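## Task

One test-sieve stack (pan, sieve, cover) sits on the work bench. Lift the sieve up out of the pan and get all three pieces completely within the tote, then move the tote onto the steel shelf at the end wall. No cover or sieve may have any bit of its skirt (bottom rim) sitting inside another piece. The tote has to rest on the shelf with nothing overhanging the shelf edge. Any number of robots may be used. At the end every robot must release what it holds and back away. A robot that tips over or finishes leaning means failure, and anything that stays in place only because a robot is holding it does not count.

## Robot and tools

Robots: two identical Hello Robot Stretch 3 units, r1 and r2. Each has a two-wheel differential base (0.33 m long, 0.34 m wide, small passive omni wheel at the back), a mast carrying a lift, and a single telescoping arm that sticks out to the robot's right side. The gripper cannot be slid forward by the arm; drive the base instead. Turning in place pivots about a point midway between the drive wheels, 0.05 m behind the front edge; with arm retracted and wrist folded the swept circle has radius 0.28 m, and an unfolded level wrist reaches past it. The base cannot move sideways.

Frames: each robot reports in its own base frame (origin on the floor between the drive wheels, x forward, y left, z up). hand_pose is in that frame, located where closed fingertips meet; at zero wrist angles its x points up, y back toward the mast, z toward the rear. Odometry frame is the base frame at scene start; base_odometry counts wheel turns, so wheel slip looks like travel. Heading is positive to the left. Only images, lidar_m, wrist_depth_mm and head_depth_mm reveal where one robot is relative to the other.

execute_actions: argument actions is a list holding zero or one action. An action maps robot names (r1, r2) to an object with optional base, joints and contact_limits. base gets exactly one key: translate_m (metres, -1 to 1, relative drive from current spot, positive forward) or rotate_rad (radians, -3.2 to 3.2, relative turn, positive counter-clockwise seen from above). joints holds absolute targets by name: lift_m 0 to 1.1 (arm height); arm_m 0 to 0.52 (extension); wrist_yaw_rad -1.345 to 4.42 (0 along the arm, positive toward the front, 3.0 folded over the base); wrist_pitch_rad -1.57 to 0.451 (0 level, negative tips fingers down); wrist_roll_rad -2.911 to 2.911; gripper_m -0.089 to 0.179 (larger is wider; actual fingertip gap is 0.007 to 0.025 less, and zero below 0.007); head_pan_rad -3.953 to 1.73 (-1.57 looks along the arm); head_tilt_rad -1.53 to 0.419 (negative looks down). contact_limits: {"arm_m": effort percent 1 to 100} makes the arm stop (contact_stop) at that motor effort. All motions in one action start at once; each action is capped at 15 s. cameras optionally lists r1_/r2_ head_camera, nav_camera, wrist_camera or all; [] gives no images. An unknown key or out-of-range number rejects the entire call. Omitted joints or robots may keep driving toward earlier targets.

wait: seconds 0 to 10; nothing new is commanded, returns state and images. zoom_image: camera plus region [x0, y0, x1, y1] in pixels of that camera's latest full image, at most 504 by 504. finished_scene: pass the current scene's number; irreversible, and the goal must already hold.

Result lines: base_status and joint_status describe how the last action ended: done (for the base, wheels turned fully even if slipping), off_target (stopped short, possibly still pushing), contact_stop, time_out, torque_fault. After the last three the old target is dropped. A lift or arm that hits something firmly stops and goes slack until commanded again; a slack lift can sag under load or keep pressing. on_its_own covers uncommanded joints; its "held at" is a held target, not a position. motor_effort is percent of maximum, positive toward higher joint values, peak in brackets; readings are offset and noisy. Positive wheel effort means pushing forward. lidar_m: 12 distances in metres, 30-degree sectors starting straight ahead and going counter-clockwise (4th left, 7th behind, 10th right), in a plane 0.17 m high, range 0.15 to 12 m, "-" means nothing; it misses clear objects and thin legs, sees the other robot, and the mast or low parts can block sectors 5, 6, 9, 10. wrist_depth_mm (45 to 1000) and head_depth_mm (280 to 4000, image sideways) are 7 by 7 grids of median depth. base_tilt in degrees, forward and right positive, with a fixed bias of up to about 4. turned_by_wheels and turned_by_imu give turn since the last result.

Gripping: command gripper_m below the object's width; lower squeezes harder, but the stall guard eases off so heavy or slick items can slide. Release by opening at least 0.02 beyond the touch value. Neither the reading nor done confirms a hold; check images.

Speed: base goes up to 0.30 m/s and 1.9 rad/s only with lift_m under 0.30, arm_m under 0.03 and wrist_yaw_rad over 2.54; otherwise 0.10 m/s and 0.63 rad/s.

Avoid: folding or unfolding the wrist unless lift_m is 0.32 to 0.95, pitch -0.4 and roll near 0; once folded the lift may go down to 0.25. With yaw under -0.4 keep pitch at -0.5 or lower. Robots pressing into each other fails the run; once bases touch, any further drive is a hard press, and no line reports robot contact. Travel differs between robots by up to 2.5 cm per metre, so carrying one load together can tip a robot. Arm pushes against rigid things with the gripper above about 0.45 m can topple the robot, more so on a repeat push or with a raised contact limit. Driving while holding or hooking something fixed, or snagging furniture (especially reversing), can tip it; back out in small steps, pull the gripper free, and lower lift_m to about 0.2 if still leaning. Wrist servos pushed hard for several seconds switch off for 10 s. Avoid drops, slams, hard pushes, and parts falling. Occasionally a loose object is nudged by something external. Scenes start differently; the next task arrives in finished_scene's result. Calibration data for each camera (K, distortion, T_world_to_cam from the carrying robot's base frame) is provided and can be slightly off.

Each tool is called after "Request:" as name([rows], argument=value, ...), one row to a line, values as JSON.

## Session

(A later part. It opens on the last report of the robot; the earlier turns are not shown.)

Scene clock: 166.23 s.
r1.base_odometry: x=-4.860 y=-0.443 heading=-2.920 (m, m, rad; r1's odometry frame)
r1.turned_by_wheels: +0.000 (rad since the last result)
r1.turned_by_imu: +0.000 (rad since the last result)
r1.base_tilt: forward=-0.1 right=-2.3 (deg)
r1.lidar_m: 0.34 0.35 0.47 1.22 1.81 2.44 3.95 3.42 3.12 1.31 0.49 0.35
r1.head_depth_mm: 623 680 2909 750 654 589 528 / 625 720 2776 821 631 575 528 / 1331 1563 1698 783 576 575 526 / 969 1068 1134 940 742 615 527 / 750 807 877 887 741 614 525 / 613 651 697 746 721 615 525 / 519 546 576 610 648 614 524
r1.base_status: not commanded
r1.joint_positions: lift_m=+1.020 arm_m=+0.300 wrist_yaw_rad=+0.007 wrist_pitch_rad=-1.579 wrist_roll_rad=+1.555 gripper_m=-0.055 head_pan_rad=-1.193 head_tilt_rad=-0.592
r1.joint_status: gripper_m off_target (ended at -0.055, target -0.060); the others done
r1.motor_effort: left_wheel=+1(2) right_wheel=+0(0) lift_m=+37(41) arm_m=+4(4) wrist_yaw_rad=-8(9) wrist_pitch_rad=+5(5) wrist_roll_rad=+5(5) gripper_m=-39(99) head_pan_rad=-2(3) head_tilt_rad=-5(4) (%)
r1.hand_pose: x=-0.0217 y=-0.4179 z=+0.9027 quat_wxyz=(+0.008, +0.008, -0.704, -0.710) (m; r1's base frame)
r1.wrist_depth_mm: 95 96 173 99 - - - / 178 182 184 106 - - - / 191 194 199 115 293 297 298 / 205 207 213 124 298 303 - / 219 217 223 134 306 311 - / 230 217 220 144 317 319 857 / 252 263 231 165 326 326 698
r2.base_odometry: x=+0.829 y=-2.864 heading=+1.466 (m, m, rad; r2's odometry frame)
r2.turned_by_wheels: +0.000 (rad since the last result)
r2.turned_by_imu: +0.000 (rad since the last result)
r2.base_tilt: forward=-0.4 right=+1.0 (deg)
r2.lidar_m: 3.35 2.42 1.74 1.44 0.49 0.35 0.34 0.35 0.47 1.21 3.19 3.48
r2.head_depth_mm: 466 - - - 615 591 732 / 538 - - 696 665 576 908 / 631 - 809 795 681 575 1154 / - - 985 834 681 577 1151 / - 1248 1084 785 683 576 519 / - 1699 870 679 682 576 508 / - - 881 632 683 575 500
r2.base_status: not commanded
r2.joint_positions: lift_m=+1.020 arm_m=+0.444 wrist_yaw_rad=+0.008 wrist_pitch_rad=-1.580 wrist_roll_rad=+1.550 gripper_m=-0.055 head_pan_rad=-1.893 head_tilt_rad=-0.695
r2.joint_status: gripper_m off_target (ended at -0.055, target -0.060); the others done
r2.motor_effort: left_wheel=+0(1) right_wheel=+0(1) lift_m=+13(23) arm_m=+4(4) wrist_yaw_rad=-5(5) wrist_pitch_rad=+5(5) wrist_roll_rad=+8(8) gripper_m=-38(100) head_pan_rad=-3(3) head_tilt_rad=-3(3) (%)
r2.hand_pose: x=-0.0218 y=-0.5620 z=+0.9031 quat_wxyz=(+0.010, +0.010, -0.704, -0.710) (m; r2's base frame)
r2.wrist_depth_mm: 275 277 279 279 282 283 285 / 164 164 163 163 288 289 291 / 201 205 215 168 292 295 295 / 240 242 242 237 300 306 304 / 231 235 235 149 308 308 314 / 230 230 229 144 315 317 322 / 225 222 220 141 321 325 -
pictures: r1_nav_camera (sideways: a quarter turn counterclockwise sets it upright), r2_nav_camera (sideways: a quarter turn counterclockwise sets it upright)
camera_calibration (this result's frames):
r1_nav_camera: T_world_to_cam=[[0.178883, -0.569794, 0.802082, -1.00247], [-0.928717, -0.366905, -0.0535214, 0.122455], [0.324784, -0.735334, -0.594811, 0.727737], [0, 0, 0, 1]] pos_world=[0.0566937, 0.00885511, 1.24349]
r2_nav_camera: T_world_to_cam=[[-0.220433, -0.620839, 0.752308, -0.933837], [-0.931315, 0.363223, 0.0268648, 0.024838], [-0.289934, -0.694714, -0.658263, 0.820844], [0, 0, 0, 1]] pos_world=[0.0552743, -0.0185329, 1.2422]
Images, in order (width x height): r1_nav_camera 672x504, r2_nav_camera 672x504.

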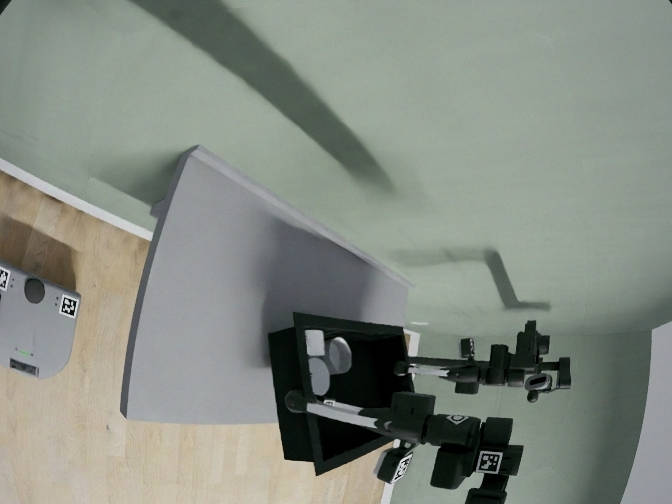

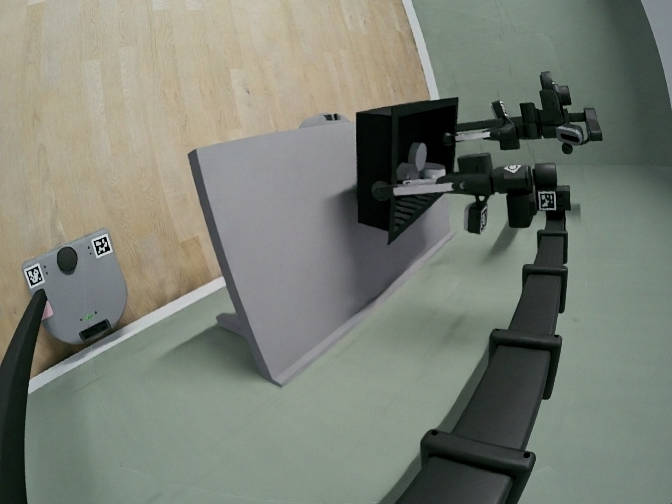

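About 5 cm left.

Request:
execute_actions([
  {"r1":{"joints":{"lift_m":0.98}},"r2":{"joints":{"lift_m":0.98}}},
], cameras=[])

Request:
execute_actions([
  {"r1":{"joints":{"lift_m":0.96}},"r2":{"joints":{"lift_m":0.96}}},
], cameras=["r1_nav_camera","r2_wrist_camera","r1_wrist_camera"])

Scene clock: 168.43 s.
r1.base_odometry: x=-4.860 y=-0.443 heading=-2.920 (m, m, rad; r1's odometry frame)
r1.turned_by_wheels: +0.000 (rad since the last result)
r1.turned_by_imu: -0.001 (rad since the last result)
r1.base_tilt: forward=-0.2 right=-2.3 (deg)
r1.lidar_m: 0.34 0.35 0.47 1.22 1.81 2.43 3.95 3.42 3.11 1.30 0.49 0.35
r1.head_depth_mm: 1160 688 2789 - 694 575 528 / 924 675 2677 849 705 566 527 / 1323 1531 1653 851 665 574 527 / 964 1069 1132 937 744 601 525 / 751 809 880 888 741 615 526 / 615 651 695 748 719 613 524 / 520 547 576 609 649 614 525
r1.base_status: not commanded
r1.joint_positions: lift_m=+0.980 arm_m=+0.300 wrist_yaw_rad=+0.007 wrist_pitch_rad=-1.579 wrist_roll_rad=+1.555 gripper_m=-0.044 head_pan_rad=-1.193 head_tilt_rad=-0.592
r1.joint_status: all done
r1.on_its_own: gripper_m is held at -0.046, not at your -0.060, by its stall guard, which is still easing
r1.motor_effort: left_wheel=+0(1) right_wheel=+0(0) lift_m=+36(38) arm_m=+4(5) wrist_yaw_rad=-9(9) wrist_pitch_rad=+5(5) wrist_roll_rad=+5(5) gripper_m=-34(37) head_pan_rad=-2(2) head_tilt_rad=-5(5) (%)
r1.hand_pose: x=-0.0217 y=-0.4179 z=+0.8627 quat_wxyz=(+0.008, +0.008, -0.704, -0.710) (m; r1's base frame)
r1.wrist_depth_mm: 98 99 117 103 943 986 960 / 182 185 188 110 - 995 996 / 194 198 201 117 252 255 257 / 205 210 213 126 258 262 265 / 220 219 223 135 266 269 270 / 232 217 218 144 273 273 278 / 250 240 233 164 280 285 287
r2.base_odometry: x=+0.829 y=-2.864 heading=+1.466 (m, m, rad; r2's odometry frame)
r2.turned_by_wheels: +0.000 (rad since the last result)
r2.turned_by_imu: +0.000 (rad since the last result)
r2.base_tilt: forward=-0.5 right=+0.9 (deg)
r2.lidar_m: 3.34 2.41 1.74 1.44 0.49 0.35 0.34 0.35 0.47 1.21 3.20 3.47
r2.head_depth_mm: 470 499 514 - - 586 731 / 544 579 - - 665 578 909 / 647 679 - 787 680 575 1154 / 793 - 1001 840 682 576 1151 / 988 - 1076 785 681 578 519 / 1426 1813 909 778 681 577 509 / 2266 - - 777 665 578 499
r2.base_status: not commanded
r2.joint_positions: lift_m=+0.980 arm_m=+0.444 wrist_yaw_rad=+0.008 wrist_pitch_rad=-1.580 wrist_roll_rad=+1.550 gripper_m=-0.045 head_pan_rad=-1.893 head_tilt_rad=-0.695
r2.joint_status: all done
r2.on_its_own: gripper_m is held at -0.046, not at your -0.060, by its stall guard, which is still easing
r2.motor_effort: left_wheel=+0(0) right_wheel=+0(0) lift_m=+12(12) arm_m=+5(5) wrist_yaw_rad=-6(5) wrist_pitch_rad=+5(5) wrist_roll_rad=+8(8) gripper_m=-34(34) head_pan_rad=-2(3) head_tilt_rad=-2(3) (%)
r2.hand_pose: x=-0.0218 y=-0.5620 z=+0.8631 quat_wxyz=(+0.010, +0.010, -0.704, -0.710) (m; r2's base frame)
r2.wrist_depth_mm: 236 239 241 242 243 245 244 / 159 160 159 158 246 249 251 / 205 211 223 170 254 253 257 / 236 240 238 237 260 260 262 / 232 234 232 148 266 265 267 / 229 229 228 144 273 271 275 / 224 223 223 171 278 281 282
pictures: none
No camera images: the call's "cameras" was empty. Leave "cameras" out to get every camera's image.

Scene clock: 169.37 s.
r1.base_odometry: x=-4.860 y=-0.443 heading=-2.920 (m, m, rad; r1's odometry frame)
r1.turned_by_wheels: +0.000 (rad since the last result)
r1.turned_by_imu: +0.000 (rad since the last result)
r1.base_tilt: forward=-0.2 right=-2.3 (deg)
r1.lidar_m: 0.34 0.35 0.47 1.22 1.81 2.43 3.95 3.41 3.13 1.30 0.49 0.35
r1.head_depth_mm: 1180 669 2671 837 706 563 528 / 1157 669 1108 859 731 569 528 / 1337 1519 1656 869 685 574 527 / 969 1063 1135 940 741 586 526 / 751 806 880 891 741 615 525 / 614 654 695 746 720 615 526 / 521 547 577 610 648 613 524
r1.base_status: not commanded
r1.joint_positions: lift_m=+0.960 arm_m=+0.300 wrist_yaw_rad=+0.007 wrist_pitch_rad=-1.579 wrist_roll_rad=+1.555 gripper_m=-0.040 head_pan_rad=-1.193 head_tilt_rad=-0.592
r1.joint_status: all done
r1.on_its_own: gripper_m is held at -0.039, not at your -0.060, by its stall guard, which is still easing
r1.motor_effort: left_wheel=-1(1) right_wheel=+1(2) lift_m=+35(34) arm_m=+4(4) wrist_yaw_rad=-8(9) wrist_pitch_rad=+5(5) wrist_roll_rad=+5(5) gripper_m=-6(34) head_pan_rad=-3(2) head_tilt_rad=-5(4) (%)
r1.hand_pose: x=-0.0217 y=-0.4179 z=+0.8428 quat_wxyz=(+0.008, +0.008, -0.704, -0.710) (m; r1's base frame)
r1.wrist_depth_mm: 116 117 118 119 954 930 952 / 201 202 202 124 941 234 983 / 209 208 211 130 233 235 237 / 215 217 218 134 239 243 243 / 224 224 227 139 245 248 251 / 231 213 212 144 254 255 257 / 240 222 237 154 260 261 264
r2.base_odometry: x=+0.829 y=-2.864 heading=+1.466 (m, m, rad; r2's odometry frame)
r2.turned_by_wheels: +0.000 (rad since the last result)
r2.turned_by_imu: +0.000 (rad since the last result)
r2.base_tilt: forward=-0.5 right=+1.0 (deg)
r2.lidar_m: 3.34 2.42 1.74 1.44 0.49 0.35 0.34 0.35 0.47 1.21 3.22 3.47
r2.head_depth_mm: 469 499 529 - - - 737 / 543 582 594 - - 574 908 / 645 700 - - 683 575 1158 / 799 843 - 810 682 576 1156 / 1022 - 1033 788 682 576 520 / 1414 - 956 803 681 577 509 / 2477 - - 815 666 579 499
r2.base_status: not commanded
r2.joint_positions: lift_m=+0.960 arm_m=+0.444 wrist_yaw_rad=+0.006 wrist_pitch_rad=-1.580 wrist_roll_rad=+1.556 gripper_m=-0.041 head_pan_rad=-1.893 head_tilt_rad=-0.695
r2.joint_status: all done
r2.on_its_own: gripper_m is held at -0.039, not at your -0.060, by its stall guard, which is still easing
r2.motor_effort: left_wheel=+0(0) right_wheel=+1(1) lift_m=+11(11) arm_m=+5(5) wrist_yaw_rad=-4(5) wrist_pitch_rad=+5(5) wrist_roll_rad=+6(8) gripper_m=-8(34) head_pan_rad=-3(2) head_tilt_rad=-3(3) (%)
r2.hand_pose: x=-0.0217 y=-0.5621 z=+0.8431 quat_wxyz=(+0.007, +0.007, -0.704, -0.710) (m; r2's base frame)
r2.wrist_depth_mm: 218 218 220 141 223 226 228 / 140 140 143 142 229 230 232 / 210 227 229 204 233 235 236 / 224 229 230 147 238 240 242 / 230 232 231 145 245 246 247 / 231 232 233 146 249 254 253 / 231 233 235 174 256 259 261
pictures: r1_nav_camera (sideways: a quarter turn counterclockwise sets it upright), r1_wrist_camera, r2_wrist_camera
camera_calibration (this result's frames):
r1_nav_camera: T_world_to_cam=[[0.178883, -0.569795, 0.802081, -1.00247], [-0.928718, -0.366905, -0.0535214, 0.122455], [0.324783, -0.735333, -0.594812, 0.727739], [0, 0, 0, 1]] pos_world=[0.0566936, 0.00885517, 1.24349]
r1_wrist_camera: T_world_to_cam=[[-0.0337923, 0.998793, 0.0356492, 0.381331], [0.986865, 0.0277083, 0.159151, -0.0617297], [0.157971, 0.0405591, -0.98661, 1.01222], [0, 0, 0, 1]] pos_world=[-0.0860971, -0.420215, 0.9949]
r2_wrist_camera: T_world_to_cam=[[-0.033364, 0.998973, 0.0306626, 0.529609], [0.991976, 0.029356, 0.122967, -0.0225999], [0.121941, 0.0345192, -0.991937, 1.02629], [0, 0, 0, 1]] pos_world=[-0.0850582, -0.563828, 1.00456]
Images, in order (width x height): r1_nav_camera 672x504, r1_wrist_camera 644x364, r2_wrist_camera 644x364.

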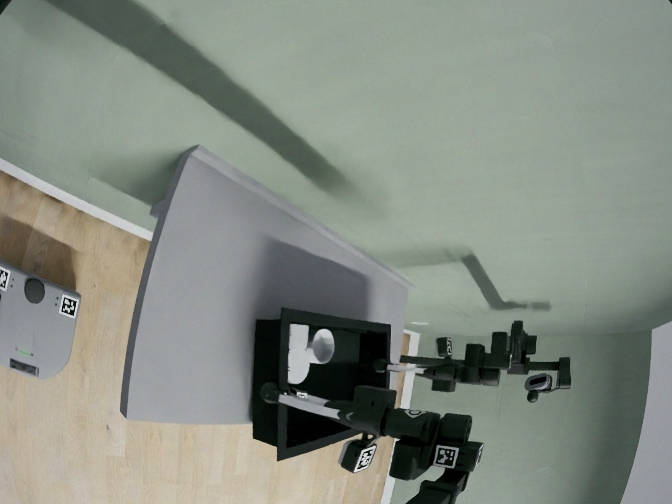

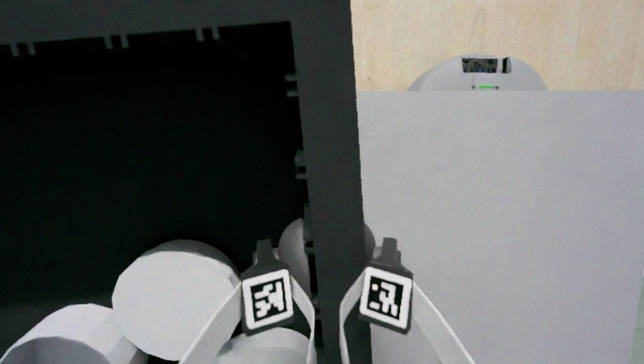

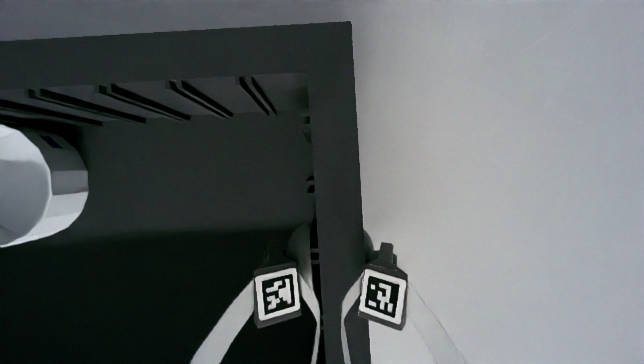

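Request:
execute_actions([
  {"r1":{"joints":{"lift_m":0.95}},"r2":{"joints":{"lift_m":0.95}}},
], cameras=[])

Request:
execute_actions([
  {"r2":{"joints":{"gripper_m":0.08}}},
], cameras=[])

Request:
execute_actions([
  {"r2":{"base":{"translate_m":0.11}}},
], cameras=["r1_nav_camera","r2_wrist_camera","r1_wrist_camera"])

Scene clock: 171.03 s.
r1.base_odometry: x=-4.860 y=-0.443 heading=-2.920 (m, m, rad; r1's odometry frame)
r1.turned_by_wheels: +0.000 (rad since the last result)
r1.turned_by_imu: +0.000 (rad since the last result)
r1.base_tilt: forward=-0.2 right=-2.3 (deg)
r1.lidar_m: 0.34 0.35 0.47 1.22 1.80 2.44 3.93 3.43 3.13 1.31 0.49 0.35
r1.head_depth_mm: 1181 685 2739 1020 721 568 528 / 1160 668 1112 863 734 575 527 / 1337 1498 1632 870 685 574 527 / 967 1067 1133 941 721 587 526 / 752 808 878 886 743 615 525 / 615 653 695 745 720 613 525 / 519 547 576 611 649 613 524
r1.base_status: not commanded
r1.joint_positions: lift_m=+0.950 arm_m=+0.300 wrist_yaw_rad=+0.007 wrist_pitch_rad=-1.579 wrist_roll_rad=+1.555 gripper_m=-0.031 head_pan_rad=-1.193 head_tilt_rad=-0.592
r1.joint_status: all done
r1.on_its_own: gripper_m is held at -0.032, not at your -0.060, by its stall guard, which is still easing
r1.motor_effort: left_wheel=+0(0) right_wheel=+2(1) lift_m=+36(39) arm_m=+4(4) wrist_yaw_rad=-9(9) wrist_pitch_rad=+5(5) wrist_roll_rad=+5(5) gripper_m=-29(30) head_pan_rad=-2(2) head_tilt_rad=-4(5) (%)
r1.hand_pose: x=-0.0217 y=-0.4179 z=+0.8327 quat_wxyz=(+0.008, +0.008, -0.704, -0.710) (m; r1's base frame)
r1.wrist_depth_mm: 125 125 126 127 906 940 930 / 184 195 211 131 950 222 961 / 213 215 216 135 224 226 226 / 219 221 223 138 229 230 232 / 224 227 226 141 233 236 238 / 231 211 212 144 244 244 244 / 234 215 234 159 246 251 251
r2.base_odometry: x=+0.829 y=-2.864 heading=+1.466 (m, m, rad; r2's odometry frame)
r2.turned_by_wheels: +0.000 (rad since the last result)
r2.turned_by_imu: +0.000 (rad since the last result)
r2.base_tilt: forward=-0.6 right=+0.9 (deg)
r2.lidar_m: 3.34 2.42 1.74 1.44 0.49 0.35 0.34 0.35 0.47 1.21 3.21 3.46
r2.head_depth_mm: 469 498 532 541 - - 752 / 544 581 608 - - 577 910 / 647 702 719 - 665 578 1151 / 795 850 - 824 682 576 1147 / 1033 - 1038 788 683 578 520 / 1427 - 953 822 684 577 509 / 2481 - - 818 665 578 502
r2.base_status: not commanded
r2.joint_positions: lift_m=+0.951 arm_m=+0.444 wrist_yaw_rad=+0.004 wrist_pitch_rad=-1.580 wrist_roll_rad=+1.559 gripper_m=-0.032 head_pan_rad=-1.893 head_tilt_rad=-0.695
r2.joint_status: all done
r2.on_its_own: gripper_m is held at -0.033, not at your -0.060, by its stall guard, which is still easing
r2.motor_effort: left_wheel=+0(0) right_wheel=+0(0) lift_m=+5(10) arm_m=+4(5) wrist_yaw_rad=-2(4) wrist_pitch_rad=+5(5) wrist_roll_rad=+4(6) gripper_m=-27(29) head_pan_rad=-2(3) head_tilt_rad=-3(2) (%)
r2.hand_pose: x=-0.0216 y=-0.5620 z=+0.8335 quat_wxyz=(+0.006, +0.005, -0.704, -0.711) (m; r2's base frame)
r2.wrist_depth_mm: 209 130 131 131 215 217 218 / 131 132 141 133 221 222 222 / 214 219 221 166 224 225 228 / 215 224 225 141 232 231 234 / 229 227 230 143 235 236 239 / 233 235 237 146 240 242 244 / 240 241 240 167 248 248 247
pictures: none
No camera images: the call's "cameras" was empty. Leave "cameras" out to get every camera's image.

Scene clock: 172.63 s.
r1.base_odometry: x=-4.860 y=-0.443 heading=-2.920 (m, m, rad; r1's odometry frame)
r1.turned_by_wheels: +0.000 (rad since the last result)
r1.turned_by_imu: +0.000 (rad since the last result)
r1.base_tilt: forward=-0.1 right=-2.0 (deg)
r1.lidar_m: 0.34 0.35 0.47 1.22 1.81 2.44 3.97 3.41 3.12 1.31 0.49 0.35
r1.head_depth_mm: 1175 681 2677 854 719 575 528 / 1157 659 2478 861 738 575 526 / 1326 1501 1621 873 679 578 526 / 965 1070 1136 937 742 601 524 / 750 811 878 887 740 614 525 / 614 650 695 746 719 614 525 / 520 546 577 610 647 613 525
r1.base_status: not commanded
r1.joint_positions: lift_m=+0.950 arm_m=+0.300 wrist_yaw_rad=+0.007 wrist_pitch_rad=-1.570 wrist_roll_rad=+1.555 gripper_m=-0.025 head_pan_rad=-1.193 head_tilt_rad=-0.592
r1.joint_status: not commanded
r1.on_its_own: gripper_m is held at -0.026, not at your -0.060, by its stall guard, which is not easing now
r1.motor_effort: left_wheel=+1(1) right_wheel=-1(2) lift_m=+36(37) arm_m=+2(5) wrist_yaw_rad=-8(9) wrist_pitch_rad=+0(5) wrist_roll_rad=+5(5) gripper_m=-19(29) head_pan_rad=-2(3) head_tilt_rad=-5(5) (%)
r1.hand_pose: x=-0.0217 y=-0.4205 z=+0.8325 quat_wxyz=(+0.008, +0.008, -0.707, -0.707) (m; r1's base frame)
r1.wrist_depth_mm: 126 126 126 128 936 942 927 / 186 204 213 131 920 221 965 / 215 215 216 134 222 223 225 / 220 222 222 138 228 229 230 / 226 227 228 141 233 235 237 / 233 210 212 144 240 240 241 / 232 215 240 149 247 247 249
r2.base_odometry: x=+0.829 y=-2.864 heading=+1.466 (m, m, rad; r2's odometry frame)
r2.turned_by_wheels: +0.000 (rad since the last result)
r2.turned_by_imu: +0.000 (rad since the last result)
r2.base_tilt: forward=-0.5 right=+1.1 (deg)
r2.lidar_m: 3.34 2.42 1.74 1.44 0.49 0.35 0.34 0.35 0.47 1.21 3.19 3.47
r2.head_depth_mm: 469 499 532 540 - - 753 / 542 583 607 - - 576 909 / 644 700 719 - 664 577 1153 / 795 849 - 820 678 576 1152 / 1035 - 1033 786 682 576 520 / 1421 - 933 806 683 576 507 / 2534 - - 803 657 578 500
r2.base_status: not commanded
r2.joint_positions: lift_m=+0.950 arm_m=+0.444 wrist_yaw_rad=+0.002 wrist_pitch_rad=-1.567 wrist_roll_rad=+1.566 gripper_m=+0.080 head_pan_rad=-1.893 head_tilt_rad=-0.695
r2.joint_status: all done
r2.motor_effort: left_wheel=+0(1) right_wheel=+2(2) lift_m=+10(11) arm_m=+5(5) wrist_yaw_rad=-2(3) wrist_pitch_rad=-1(5) wrist_roll_rad=+2(5) gripper_m=+1(78) head_pan_rad=-2(2) head_tilt_rad=-3(3) (%)
r2.hand_pose: x=-0.0216 y=-0.5652 z=+0.8329 quat_wxyz=(+0.003, +0.002, -0.708, -0.706) (m; r2's base frame)
r2.wrist_depth_mm: 211 212 211 130 213 214 213 / 131 132 131 132 216 219 217 / 200 219 221 220 220 223 224 / 220 224 223 224 226 228 227 / 227 230 228 229 230 234 233 / 234 233 236 234 144 238 239 / 238 241 240 239 243 245 243
pictures: none
No camera images: the call's "cameras" was empty. Leave "cameras" out to get every camera's image.

Scene clock: 174.67 s.
r1.base_odometry: x=-4.860 y=-0.443 heading=-2.920 (m, m, rad; r1's odometry frame)
r1.turned_by_wheels: +0.000 (rad since the last result)
r1.turned_by_imu: -0.001 (rad since the last result)
r1.base_tilt: forward=-0.2 right=-2.2 (deg)
r1.lidar_m: 0.34 0.35 0.47 1.22 1.80 2.43 3.92 3.42 3.12 1.31 0.49 0.35
r1.head_depth_mm: 1144 2706 2795 851 720 569 527 / 2186 2719 2924 872 737 575 528 / 1356 1561 1709 875 657 585 525 / 964 1068 1131 938 740 601 527 / 753 807 877 886 740 614 525 / 614 652 695 746 720 613 526 / 520 546 576 610 649 614 525
r1.base_status: not commanded
r1.joint_positions: lift_m=+0.950 arm_m=+0.300 wrist_yaw_rad=+0.001 wrist_pitch_rad=-1.569 wrist_roll_rad=+1.568 gripper_m=-0.025 head_pan_rad=-1.193 head_tilt_rad=-0.592
r1.joint_status: not commanded
r1.on_its_own: gripper_m is held at -0.026, not at your -0.060, by its stall guard, which is not easing now
r1.motor_effort: left_wheel=+0(1) right_wheel=+0(0) lift_m=+36(37) arm_m=+2(3) wrist_yaw_rad=-2(9) wrist_pitch_rad=+0(1) wrist_roll_rad=+0(5) gripper_m=-20(20) head_pan_rad=-2(3) head_tilt_rad=-5(4) (%)
r1.hand_pose: x=-0.0216 y=-0.4206 z=+0.8325 quat_wxyz=(+0.002, +0.001, -0.707, -0.707) (m; r1's base frame)
r1.wrist_depth_mm: 126 126 127 128 921 938 937 / 211 211 213 131 936 220 950 / 216 217 217 135 222 223 224 / 220 221 222 138 227 229 231 / 227 228 227 141 234 235 233 / 232 212 212 144 241 242 243 / 225 216 238 149 247 248 248
r2.base_odometry: x=+0.840 y=-2.755 heading=+1.466 (m, m, rad; r2's odometry frame)
r2.turned_by_wheels: +0.000 (rad since the last result)
r2.turned_by_imu: +0.000 (rad since the last result)
r2.base_tilt: forward=-0.5 right=+1.0 (deg)
r2.lidar_m: 3.24 2.42 1.74 1.67 0.65 0.47 0.45 0.46 0.62 1.32 3.20 3.39
r2.head_depth_mm: 627 666 710 717 - - 1003 / 726 780 811 - - 576 1155 / 858 937 960 - 665 576 1170 / 1058 1133 - 719 683 576 1151 / 1375 - 924 831 683 576 519 / 1898 - 989 831 673 578 530 / 2515 - - 805 684 1399 1220
r2.base_status: done
r2.joint_positions: lift_m=+0.950 arm_m=+0.444 wrist_yaw_rad=+0.002 wrist_pitch_rad=-1.568 wrist_roll_rad=+1.566 gripper_m=+0.080 head_pan_rad=-1.893 head_tilt_rad=-0.695
r2.joint_status: not commanded
r2.motor_effort: left_wheel=-1(3) right_wheel=+3(8) lift_m=+11(11) arm_m=+6(5) wrist_yaw_rad=-1(1) wrist_pitch_rad=-1(1) wrist_roll_rad=+2(2) gripper_m=+0(0) head_pan_rad=-3(3) head_tilt_rad=-3(3) (%)
r2.hand_pose: x=-0.0216 y=-0.5651 z=+0.8329 quat_wxyz=(+0.003, +0.002, -0.708, -0.706) (m; r2's base frame)
r2.wrist_depth_mm: 206 210 209 212 130 213 214 / 211 213 216 215 133 218 218 / 219 219 219 220 136 223 223 / 222 223 224 223 139 228 228 / 228 230 228 228 142 233 233 / 235 232 235 233 145 240 239 / 197 200 200 193 149 - -
pictures: r1_nav_camera (sideways: a quarter turn counterclockwise sets it upright), r1_wrist_camera, r2_wrist_camera
camera_calibration (this result's frames):
r1_nav_camera: T_world_to_cam=[[0.178883, -0.569795, 0.802081, -1.00247], [-0.928718, -0.366905, -0.0535214, 0.122455], [0.324783, -0.735333, -0.594812, 0.727739], [0, 0, 0, 1]] pos_world=[0.0566936, 0.00885517, 1.24349]
r1_wrist_camera: T_world_to_cam=[[-0.0146756, 0.999561, 0.0257531, 0.393397], [0.987233, 0.0103995, 0.158944, -0.0672751], [0.158607, 0.0277569, -0.986952, 0.997046], [0, 0, 0, 1]] pos_world=[-0.0859485, -0.4202, 0.984598]
r2_wrist_camera: T_world_to_cam=[[-0.019818, 0.99963, 0.0186176, 0.543704], [0.992292, 0.0173874, 0.122696, -0.0278931], [0.122327, 0.0209056, -0.99227, 1.00879], [0, 0, 0, 1]] pos_world=[-0.0849494, -0.564107, 0.994295]
Images, in order (width x height): r1_nav_camera 672x504, r1_wrist_camera 644x364, r2_wrist_camera 644x364.

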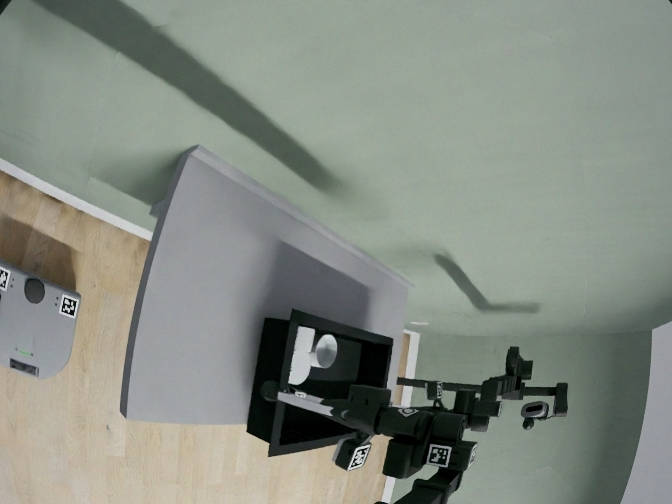

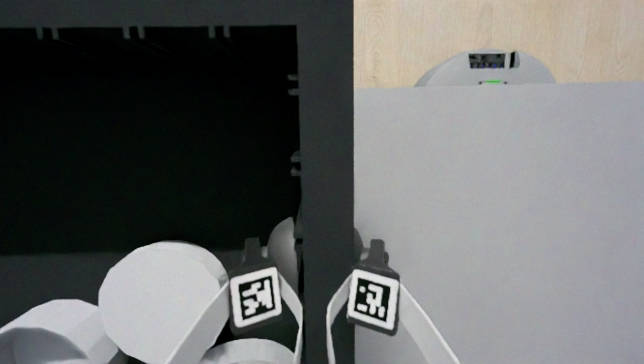

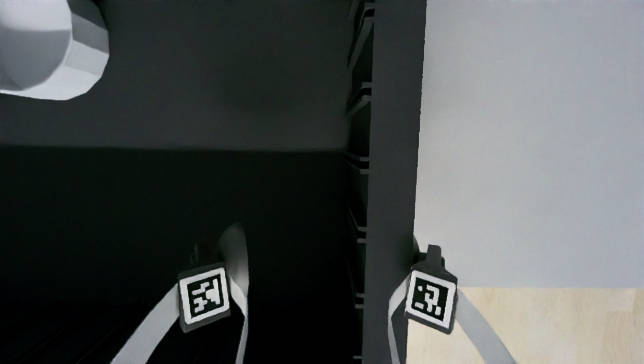

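Request:
execute_actions([
  {"r1":{"joints":{"gripper_m":-0.055}},"r2":{"joints":{"gripper_m":-0.055,"arm_m":0.465}}},
], cameras=[])

Request:
execute_actions([
  {"r1":{"base":{"translate_m":0.10}},"r2":{"base":{"translate_m":-0.11}}},
], cameras=["r1_nav_camera","r2_wrist_camera","r1_wrist_camera"])

Scene clock: 177.27 s.
r1.base_odometry: x=-4.860 y=-0.443 heading=-2.920 (m, m, rad; r1's odometry frame)
r1.turned_by_wheels: +0.000 (rad since the last result)
r1.turned_by_imu: -0.001 (rad since the last result)
r1.base_tilt: forward=-0.2 right=-2.4 (deg)
r1.lidar_m: 0.34 0.35 0.47 1.22 1.81 2.44 3.94 3.42 3.13 1.30 0.49 0.35
r1.head_depth_mm: 1145 2667 2785 1019 712 581 528 / 2190 2676 2949 863 726 563 528 / 1353 1552 1685 904 680 573 527 / 967 1066 1134 939 742 587 526 / 750 809 878 885 744 616 526 / 614 652 697 745 721 615 524 / 519 547 576 610 648 614 525
r1.base_status: not commanded
r1.joint_positions: lift_m=+0.950 arm_m=+0.299 wrist_yaw_rad=+0.000 wrist_pitch_rad=-1.581 wrist_roll_rad=+1.570 gripper_m=-0.048 head_pan_rad=-1.193 head_tilt_rad=-0.592
r1.joint_status: gripper_m off_target (ended at -0.048, target -0.055)
r1.on_its_own: gripper_m is held at -0.048, not at your -0.055, by its stall guard, which is still easing
r1.motor_effort: left_wheel=+1(1) right_wheel=-1(1) lift_m=+36(36) arm_m=+8(9) wrist_yaw_rad=+0(1) wrist_pitch_rad=+6(7) wrist_roll_rad=+0(1) gripper_m=-20(99) head_pan_rad=-2(3) head_tilt_rad=-4(6) (%)
r1.hand_pose: x=-0.0215 y=-0.4170 z=+0.8327 quat_wxyz=(+0.001, +0.000, -0.703, -0.711) (m; r1's base frame)
r1.wrist_depth_mm: 126 126 127 127 908 934 956 / 208 209 212 185 219 223 970 / 214 215 218 216 224 226 228 / 218 221 222 222 230 232 235 / 223 226 226 155 235 236 239 / 229 210 211 146 240 246 247 / 233 215 215 235 248 251 251
r2.base_odometry: x=+0.840 y=-2.755 heading=+1.466 (m, m, rad; r2's odometry frame)
r2.turned_by_wheels: +0.000 (rad since the last result)
r2.turned_by_imu: +0.001 (rad since the last result)
r2.base_tilt: forward=-0.5 right=+0.9 (deg)
r2.lidar_m: 3.24 2.42 1.74 1.67 0.65 0.47 0.45 0.46 0.62 1.32 3.21 3.38
r2.head_depth_mm: 627 664 709 720 - - 1004 / 727 777 809 - - 577 1169 / 864 938 960 - 664 577 1175 / 1064 1143 - 749 682 576 1155 / 1377 - 915 817 682 575 520 / 1902 - 987 834 685 580 531 / 2523 - - 826 704 1409 1214
r2.base_status: not commanded
r2.joint_positions: lift_m=+0.950 arm_m=+0.464 wrist_yaw_rad=-0.002 wrist_pitch_rad=-1.582 wrist_roll_rad=+1.571 gripper_m=-0.053 head_pan_rad=-1.893 head_tilt_rad=-0.695
r2.joint_status: all done
r2.on_its_own: arm_m is at rest, and its effort (+20) is outside its rest range (-14 to +14)
r2.motor_effort: left_wheel=+0(1) right_wheel=-3(3) lift_m=+11(11) arm_m=+20(19) wrist_yaw_rad=+0(1) wrist_pitch_rad=+6(7) wrist_roll_rad=+0(2) gripper_m=-47(100) head_pan_rad=-2(2) head_tilt_rad=-2(2) (%)
r2.hand_pose: x=-0.0215 y=-0.5815 z=+0.8332 quat_wxyz=(-0.001, -0.001, -0.703, -0.711) (m; r2's base frame)
r2.wrist_depth_mm: 203 207 209 211 213 217 219 / 205 213 215 215 220 222 224 / 214 216 220 217 225 228 229 / 220 222 223 224 230 231 233 / 226 228 230 227 236 235 240 / 231 231 233 146 241 - - / 199 200 202 183 - - -
pictures: none
No camera images: the call's "cameras" was empty. Leave "cameras" out to get every camera's image.

Scene clock: 179.53 s.
r1.base_odometry: x=-4.957 y=-0.465 heading=-2.920 (m, m, rad; r1's odometry frame)
r1.turned_by_wheels: +0.000 (rad since the last result)
r1.turned_by_imu: +0.000 (rad since the last result)
r1.base_tilt: forward=-0.2 right=-2.2 (deg)
r1.lidar_m: 0.24 0.25 0.33 0.87 1.81 2.44 3.40 3.54 3.12 1.00 0.35 0.25
r1.head_depth_mm: 1145 2659 2770 1024 712 580 528 / 1499 2006 2500 854 736 568 527 / 935 1079 1179 941 680 574 528 / 665 734 821 875 745 601 526 / 518 558 604 660 700 615 525 / 423 450 479 513 555 580 525 / 358 376 397 421 447 477 495
r1.base_status: done
r1.joint_positions: lift_m=+0.950 arm_m=+0.299 wrist_yaw_rad=-0.003 wrist_pitch_rad=-1.581 wrist_roll_rad=+1.575 gripper_m=-0.036 head_pan_rad=-1.193 head_tilt_rad=-0.592
r1.joint_status: not commanded
r1.on_its_own: gripper_m is held at -0.038, not at your -0.055, by its stall guard, which is still easing
r1.motor_effort: left_wheel=+0(7) right_wheel=-2(3) lift_m=+36(37) arm_m=+9(9) wrist_yaw_rad=+5(5) wrist_pitch_rad=+5(6) wrist_roll_rad=-2(2) gripper_m=-39(43) head_pan_rad=-3(2) head_tilt_rad=-5(4) (%)
r1.hand_pose: x=-0.0214 y=-0.4169 z=+0.8327 quat_wxyz=(-0.003, -0.003, -0.703, -0.711) (m; r1's base frame)
r1.wrist_depth_mm: 135 132 130 129 212 213 217 / 210 209 211 189 217 220 221 / 214 215 217 217 222 227 229 / 218 221 223 221 228 231 234 / 224 224 227 154 234 238 240 / 227 210 212 146 240 245 247 / 234 215 218 235 250 252 252
r2.base_odometry: x=+0.829 y=-2.864 heading=+1.466 (m, m, rad; r2's odometry frame)
r2.turned_by_wheels: +0.000 (rad since the last result)
r2.turned_by_imu: +0.027 (rad since the last result)
r2.base_tilt: forward=-0.5 right=+0.9 (deg)
r2.lidar_m: 3.32 2.36 1.73 1.32 0.48 0.35 0.34 0.35 0.48 1.31 3.24 3.47
r2.head_depth_mm: 494 524 559 564 - - 778 / 577 617 643 - - 571 945 / 694 753 767 - 664 577 1151 / 867 930 - 745 683 577 535 / 1159 - 923 835 683 576 520 / 1672 - 993 836 683 578 504 / 2371 - - 804 673 578 500
r2.base_status: done
r2.joint_positions: lift_m=+0.950 arm_m=+0.464 wrist_yaw_rad=-0.011 wrist_pitch_rad=-1.582 wrist_roll_rad=+1.589 gripper_m=-0.043 head_pan_rad=-1.893 head_tilt_rad=-0.695
r2.joint_status: not commanded
r2.on_its_own: gripper_m is held at -0.045, not at your -0.055, by its stall guard, which is still easing; arm_m is at rest, and its effort (+20) is outside its rest range (-14 to +14)
r2.motor_effort: left_wheel=+1(3) right_wheel=-7(19) lift_m=+11(11) arm_m=+20(20) wrist_yaw_rad=+7(7) wrist_pitch_rad=+6(6) wrist_roll_rad=-7(8) gripper_m=-41(46) head_pan_rad=-3(3) head_tilt_rad=-2(3) (%)
r2.hand_pose: x=-0.0212 y=-0.5815 z=+0.8332 quat_wxyz=(-0.010, -0.011, -0.703, -0.711) (m; r2's base frame)
r2.wrist_depth_mm: 201 208 209 209 214 216 218 / 209 212 214 214 218 222 224 / 216 218 217 219 224 227 230 / 222 222 225 224 229 230 233 / 226 228 230 182 235 236 239 / 230 231 234 146 240 243 244 / 190 192 197 182 249 249 251
pictures: r1_nav_camera (sideways: a quarter turn counterclockwise sets it upright), r1_wrist_camera, r2_wrist_camera
camera_calibration (this result's frames):
r1_nav_camera: T_world_to_cam=[[0.178874, -0.569804, 0.802077, -1.00247], [-0.928725, -0.366886, -0.0535214, 0.122455], [0.324768, -0.735335, -0.594818, 0.727746], [0, 0, 0, 1]] pos_world=[0.0566937, 0.00885458, 1.24349]
r1_wrist_camera: T_world_to_cam=[[-0.00315833, 0.999302, 0.0372128, 0.380311], [0.98728, -0.00279933, 0.158965, -0.0729941], [0.158958, 0.0372415, -0.986583, 1.00086], [0, 0, 0, 1]] pos_world=[-0.0858288, -0.417523, 0.984886]
r2_wrist_camera: T_world_to_cam=[[0.0160539, 0.999338, 0.0326527, 0.548982], [0.992251, -0.0199473, 0.122641, -0.049665], [0.123211, 0.0304308, -0.991914, 1.01471], [0, 0, 0, 1]] pos_world=[-0.0845563, -0.580487, 0.994668]
Images, in order (width x height): r1_nav_camera 672x504, r1_wrist_camera 644x364, r2_wrist_camera 644x364.

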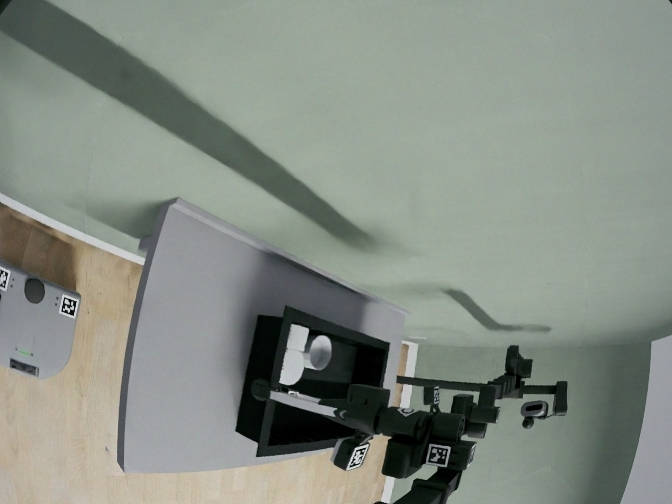

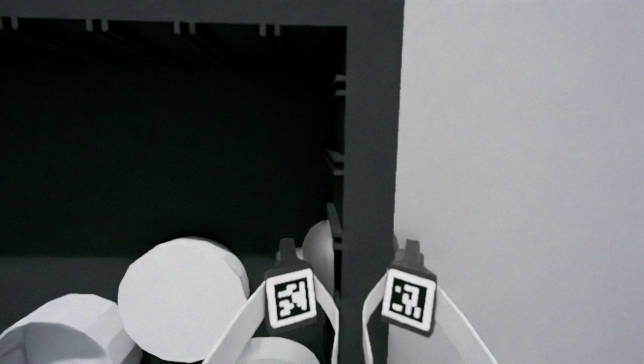

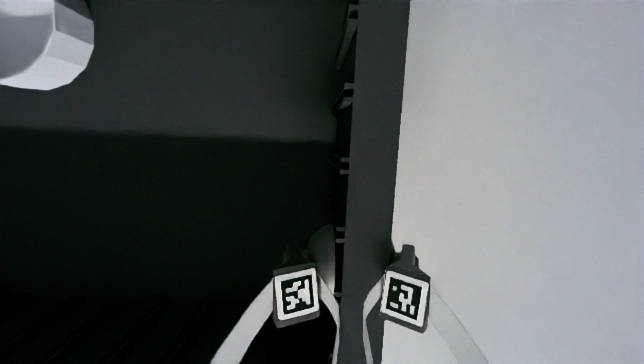

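Request:
execute_actions([
  {"r2":{"base":{"rotate_rad":-0.08},"joints":{"arm_m":0.455,"gripper_m":-0.06}}},
], cameras=[])

Request:
execute_actions([
  {"r1":{"joints":{"gripper_m":0.11,"arm_m":0.28}},"r2":{"joints":{"gripper_m":0.11,"arm_m":0.435,"head_pan_rad":-1.4}}},
], cameras=["r2_nav_camera","r2_wrist_camera","r1_wrist_camera"])

Scene clock: 181.53 s.
r1.base_odometry: x=-4.957 y=-0.465 heading=-2.920 (m, m, rad; r1's odometry frame)
r1.turned_by_wheels: +0.000 (rad since the last result)
r1.turned_by_imu: +0.000 (rad since the last result)
r1.base_tilt: forward=-0.1 right=-2.3 (deg)
r1.lidar_m: 0.24 0.25 0.33 0.87 1.80 2.44 3.41 3.52 3.14 1.00 0.34 0.25
r1.head_depth_mm: 1143 2685 2805 1019 712 549 529 / 1507 2005 2501 863 739 567 527 / 937 1076 1175 874 682 574 527 / 666 736 820 875 742 588 525 / 517 557 605 661 697 614 525 / 423 449 479 514 554 580 526 / 358 376 397 421 448 478 494
r1.base_status: not commanded
r1.joint_positions: lift_m=+0.950 arm_m=+0.299 wrist_yaw_rad=-0.001 wrist_pitch_rad=-1.580 wrist_roll_rad=+1.569 gripper_m=-0.027 head_pan_rad=-1.193 head_tilt_rad=-0.592
r1.joint_status: not commanded
r1.on_its_own: gripper_m is held at -0.028, not at your -0.055, by its stall guard, which is still easing
r1.motor_effort: left_wheel=+0(0) right_wheel=-1(2) lift_m=+37(37) arm_m=+9(9) wrist_yaw_rad=+1(4) wrist_pitch_rad=+6(6) wrist_roll_rad=+0(2) gripper_m=-21(39) head_pan_rad=-2(2) head_tilt_rad=-4(5) (%)
r1.hand_pose: x=-0.0215 y=-0.4171 z=+0.8327 quat_wxyz=(+0.000, +0.000, -0.703, -0.711) (m; r1's base frame)
r1.wrist_depth_mm: 125 126 127 128 213 215 217 / 208 211 213 153 218 220 222 / 213 216 216 215 224 226 228 / 219 220 223 200 231 233 233 / 225 227 228 143 234 237 241 / 233 210 212 145 238 245 245 / 234 215 217 236 249 252 252
r2.base_odometry: x=+0.829 y=-2.864 heading=+1.387 (m, m, rad; r2's odometry frame)
r2.turned_by_wheels: -0.080 (rad since the last result)
r2.turned_by_imu: -0.044 (rad since the last result)
r2.base_tilt: forward=-0.6 right=+0.9 (deg)
r2.lidar_m: 3.34 2.47 1.75 1.59 0.51 0.36 0.35 0.36 0.47 1.18 3.20 3.49
r2.head_depth_mm: 474 502 537 545 - - 766 / 545 584 609 - - 584 921 / 643 698 718 - 666 578 1147 / 787 834 - 751 683 578 1157 / 1004 - 900 786 684 576 521 / 1351 - 987 837 685 579 504 / 1939 - - 834 666 578 500
r2.base_status: done
r2.joint_positions: lift_m=+0.950 arm_m=+0.454 wrist_yaw_rad=-0.001 wrist_pitch_rad=-1.581 wrist_roll_rad=+1.566 gripper_m=-0.055 head_pan_rad=-1.893 head_tilt_rad=-0.695
r2.joint_status: gripper_m off_target (ended at -0.055, target -0.060); the others done
r2.motor_effort: left_wheel=+5(10) right_wheel=-14(19) lift_m=+11(11) arm_m=+11(18) wrist_yaw_rad=+0(8) wrist_pitch_rad=+6(6) wrist_roll_rad=+1(8) gripper_m=-43(100) head_pan_rad=-3(3) head_tilt_rad=-3(3) (%)
r2.hand_pose: x=-0.0215 y=-0.5722 z=+0.8332 quat_wxyz=(+0.002, +0.001, -0.703, -0.711) (m; r2's base frame)
r2.wrist_depth_mm: 205 209 210 160 214 218 219 / 206 213 215 206 220 222 224 / 217 218 219 219 224 227 229 / 221 223 225 223 230 232 233 / 227 229 229 144 236 237 239 / 232 232 236 146 240 242 245 / 206 206 204 185 247 249 250
pictures: none
No camera images: the call's "cameras" was empty. Leave "cameras" out to get every camera's image.

Scene clock: 183.67 s.
r1.base_odometry: x=-4.957 y=-0.465 heading=-2.920 (m, m, rad; r1's odometry frame)
r1.turned_by_wheels: +0.000 (rad since the last result)
r1.turned_by_imu: -0.001 (rad since the last result)
r1.base_tilt: forward=-0.1 right=-2.4 (deg)
r1.lidar_m: 0.24 0.25 0.33 0.87 1.81 2.44 3.40 3.53 3.13 1.00 0.34 0.25
r1.head_depth_mm: 1134 2684 2080 932 - 545 518 / 1512 2031 2509 861 726 566 527 / 932 1079 1172 870 681 571 527 / 666 737 820 873 744 586 526 / 517 558 604 662 700 615 524 / 423 449 479 514 555 581 524 / 359 377 397 421 447 478 494
r1.base_status: not commanded
r1.joint_positions: lift_m=+0.950 arm_m=+0.280 wrist_yaw_rad=-0.001 wrist_pitch_rad=-1.560 wrist_roll_rad=+1.569 gripper_m=+0.110 head_pan_rad=-1.193 head_tilt_rad=-0.592
r1.joint_status: all done
r1.motor_effort: left_wheel=+2(0) right_wheel=+0(2) lift_m=+36(37) arm_m=-2(8) wrist_yaw_rad=+1(1) wrist_pitch_rad=-6(13) wrist_roll_rad=+0(0) gripper_m=+1(84) head_pan_rad=-3(3) head_tilt_rad=-4(3) (%)
r1.hand_pose: x=-0.0215 y=-0.4035 z=+0.8322 quat_wxyz=(+0.000, +0.000, -0.710, -0.704) (m; r1's base frame)
r1.wrist_depth_mm: 128 128 128 128 212 211 212 / 213 214 214 132 217 218 218 / 218 220 219 136 223 222 222 / 223 224 226 138 228 228 228 / 230 229 230 143 232 233 234 / 235 234 234 147 240 239 242 / 240 220 239 151 245 246 247
r2.base_odometry: x=+0.829 y=-2.864 heading=+1.386 (m, m, rad; r2's odometry frame)
r2.turned_by_wheels: +0.000 (rad since the last result)
r2.turned_by_imu: +0.000 (rad since the last result)
r2.base_tilt: forward=-0.5 right=+1.0 (deg)
r2.lidar_m: 3.33 2.47 1.75 1.60 0.51 0.36 0.35 0.36 0.47 1.18 3.17 3.46
r2.head_depth_mm: 1796 - 956 814 681 576 510 / 768 - 957 831 682 577 511 / 814 2876 981 805 682 574 519 / 2687 2992 1181 808 681 578 519 / 2748 3087 2599 2030 1625 590 530 / 2703 3049 2614 2016 1644 1405 1224 / 2779 3074 2608 2043 1656 1394 1224
r2.base_status: not commanded
r2.joint_positions: lift_m=+0.950 arm_m=+0.435 wrist_yaw_rad=+0.000 wrist_pitch_rad=-1.567 wrist_roll_rad=+1.566 gripper_m=+0.110 head_pan_rad=-1.407 head_tilt_rad=-0.695
r2.joint_status: all done
r2.motor_effort: left_wheel=+2(6) right_wheel=-2(14) lift_m=+11(11) arm_m=-4(9) wrist_yaw_rad=+0(0) wrist_pitch_rad=-1(6) wrist_roll_rad=+2(3) gripper_m=+0(83) head_pan_rad=+2(23) head_tilt_rad=-3(3) (%)
r2.hand_pose: x=-0.0215 y=-0.5570 z=+0.8329 quat_wxyz=(+0.002, +0.002, -0.708, -0.706) (m; r2's base frame)
r2.wrist_depth_mm: 210 210 211 132 213 213 213 / 213 214 215 133 218 217 219 / 220 219 220 137 222 222 223 / 225 224 225 139 229 228 228 / 230 228 230 142 234 234 234 / 233 235 235 146 238 237 239 / 210 198 205 148 245 244 245
pictures: r1_wrist_camera, r2_nav_camera (sideways: a quarter turn counterclockwise sets it upright), r2_wrist_camera
camera_calibration (this result's frames):
r1_wrist_camera: T_world_to_cam=[[-0.0113956, 0.999795, 0.0167128, 0.383956], [0.987263, 0.00859719, 0.158864, -0.0681258], [0.158688, 0.0183102, -0.987159, 0.992716], [0, 0, 0, 1]] pos_world=[-0.0858987, -0.401469, 0.984375]
r2_nav_camera: T_world_to_cam=[[0.0949215, -0.651937, 0.752308, -0.935761], [-0.993163, -0.113603, 0.0268648, 0.0252153], [0.0679502, -0.749715, -0.658263, 0.818661], [0, 0, 0, 1]] pos_world=[0.0582385, 0.00656921, 1.2422]
r2_wrist_camera: T_world_to_cam=[[-0.0182559, 0.999677, 0.0176629, 0.536384], [0.992318, 0.0159539, 0.122682, -0.0288501], [0.12236, 0.0197669, -0.992289, 1.00798], [0, 0, 0, 1]] pos_world=[-0.0849158, -0.555676, 0.994271]
Images, in order (width x height): r1_wrist_camera 644x364, r2_nav_camera 672x504, r2_wrist_camera 644x364.

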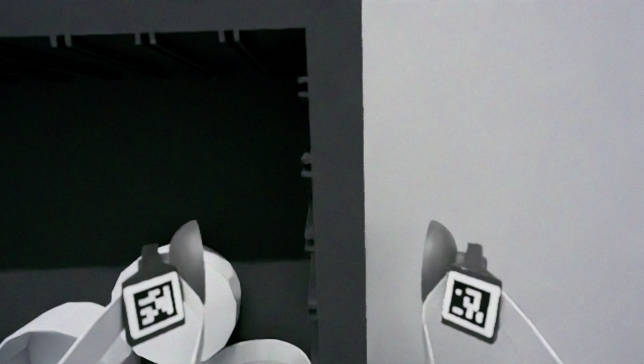

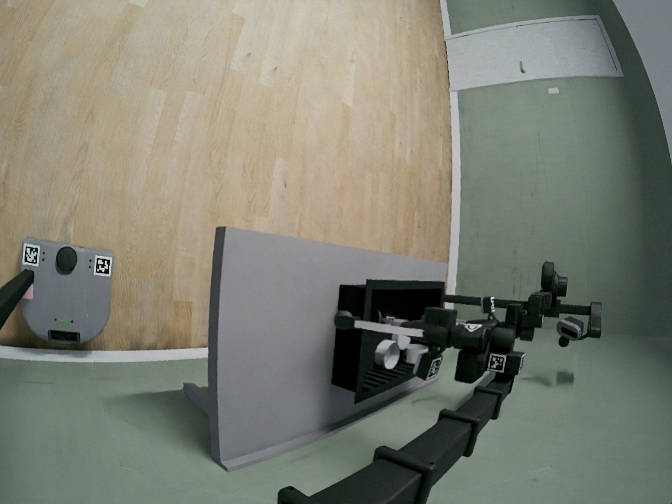

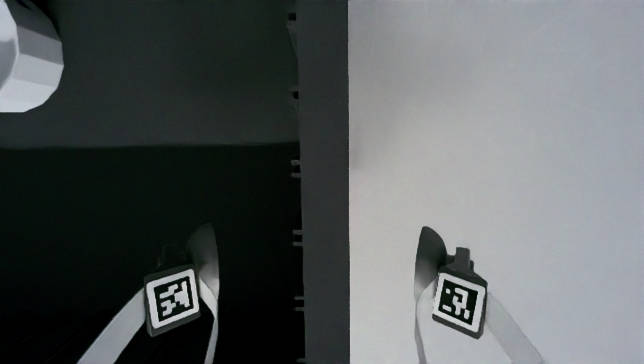

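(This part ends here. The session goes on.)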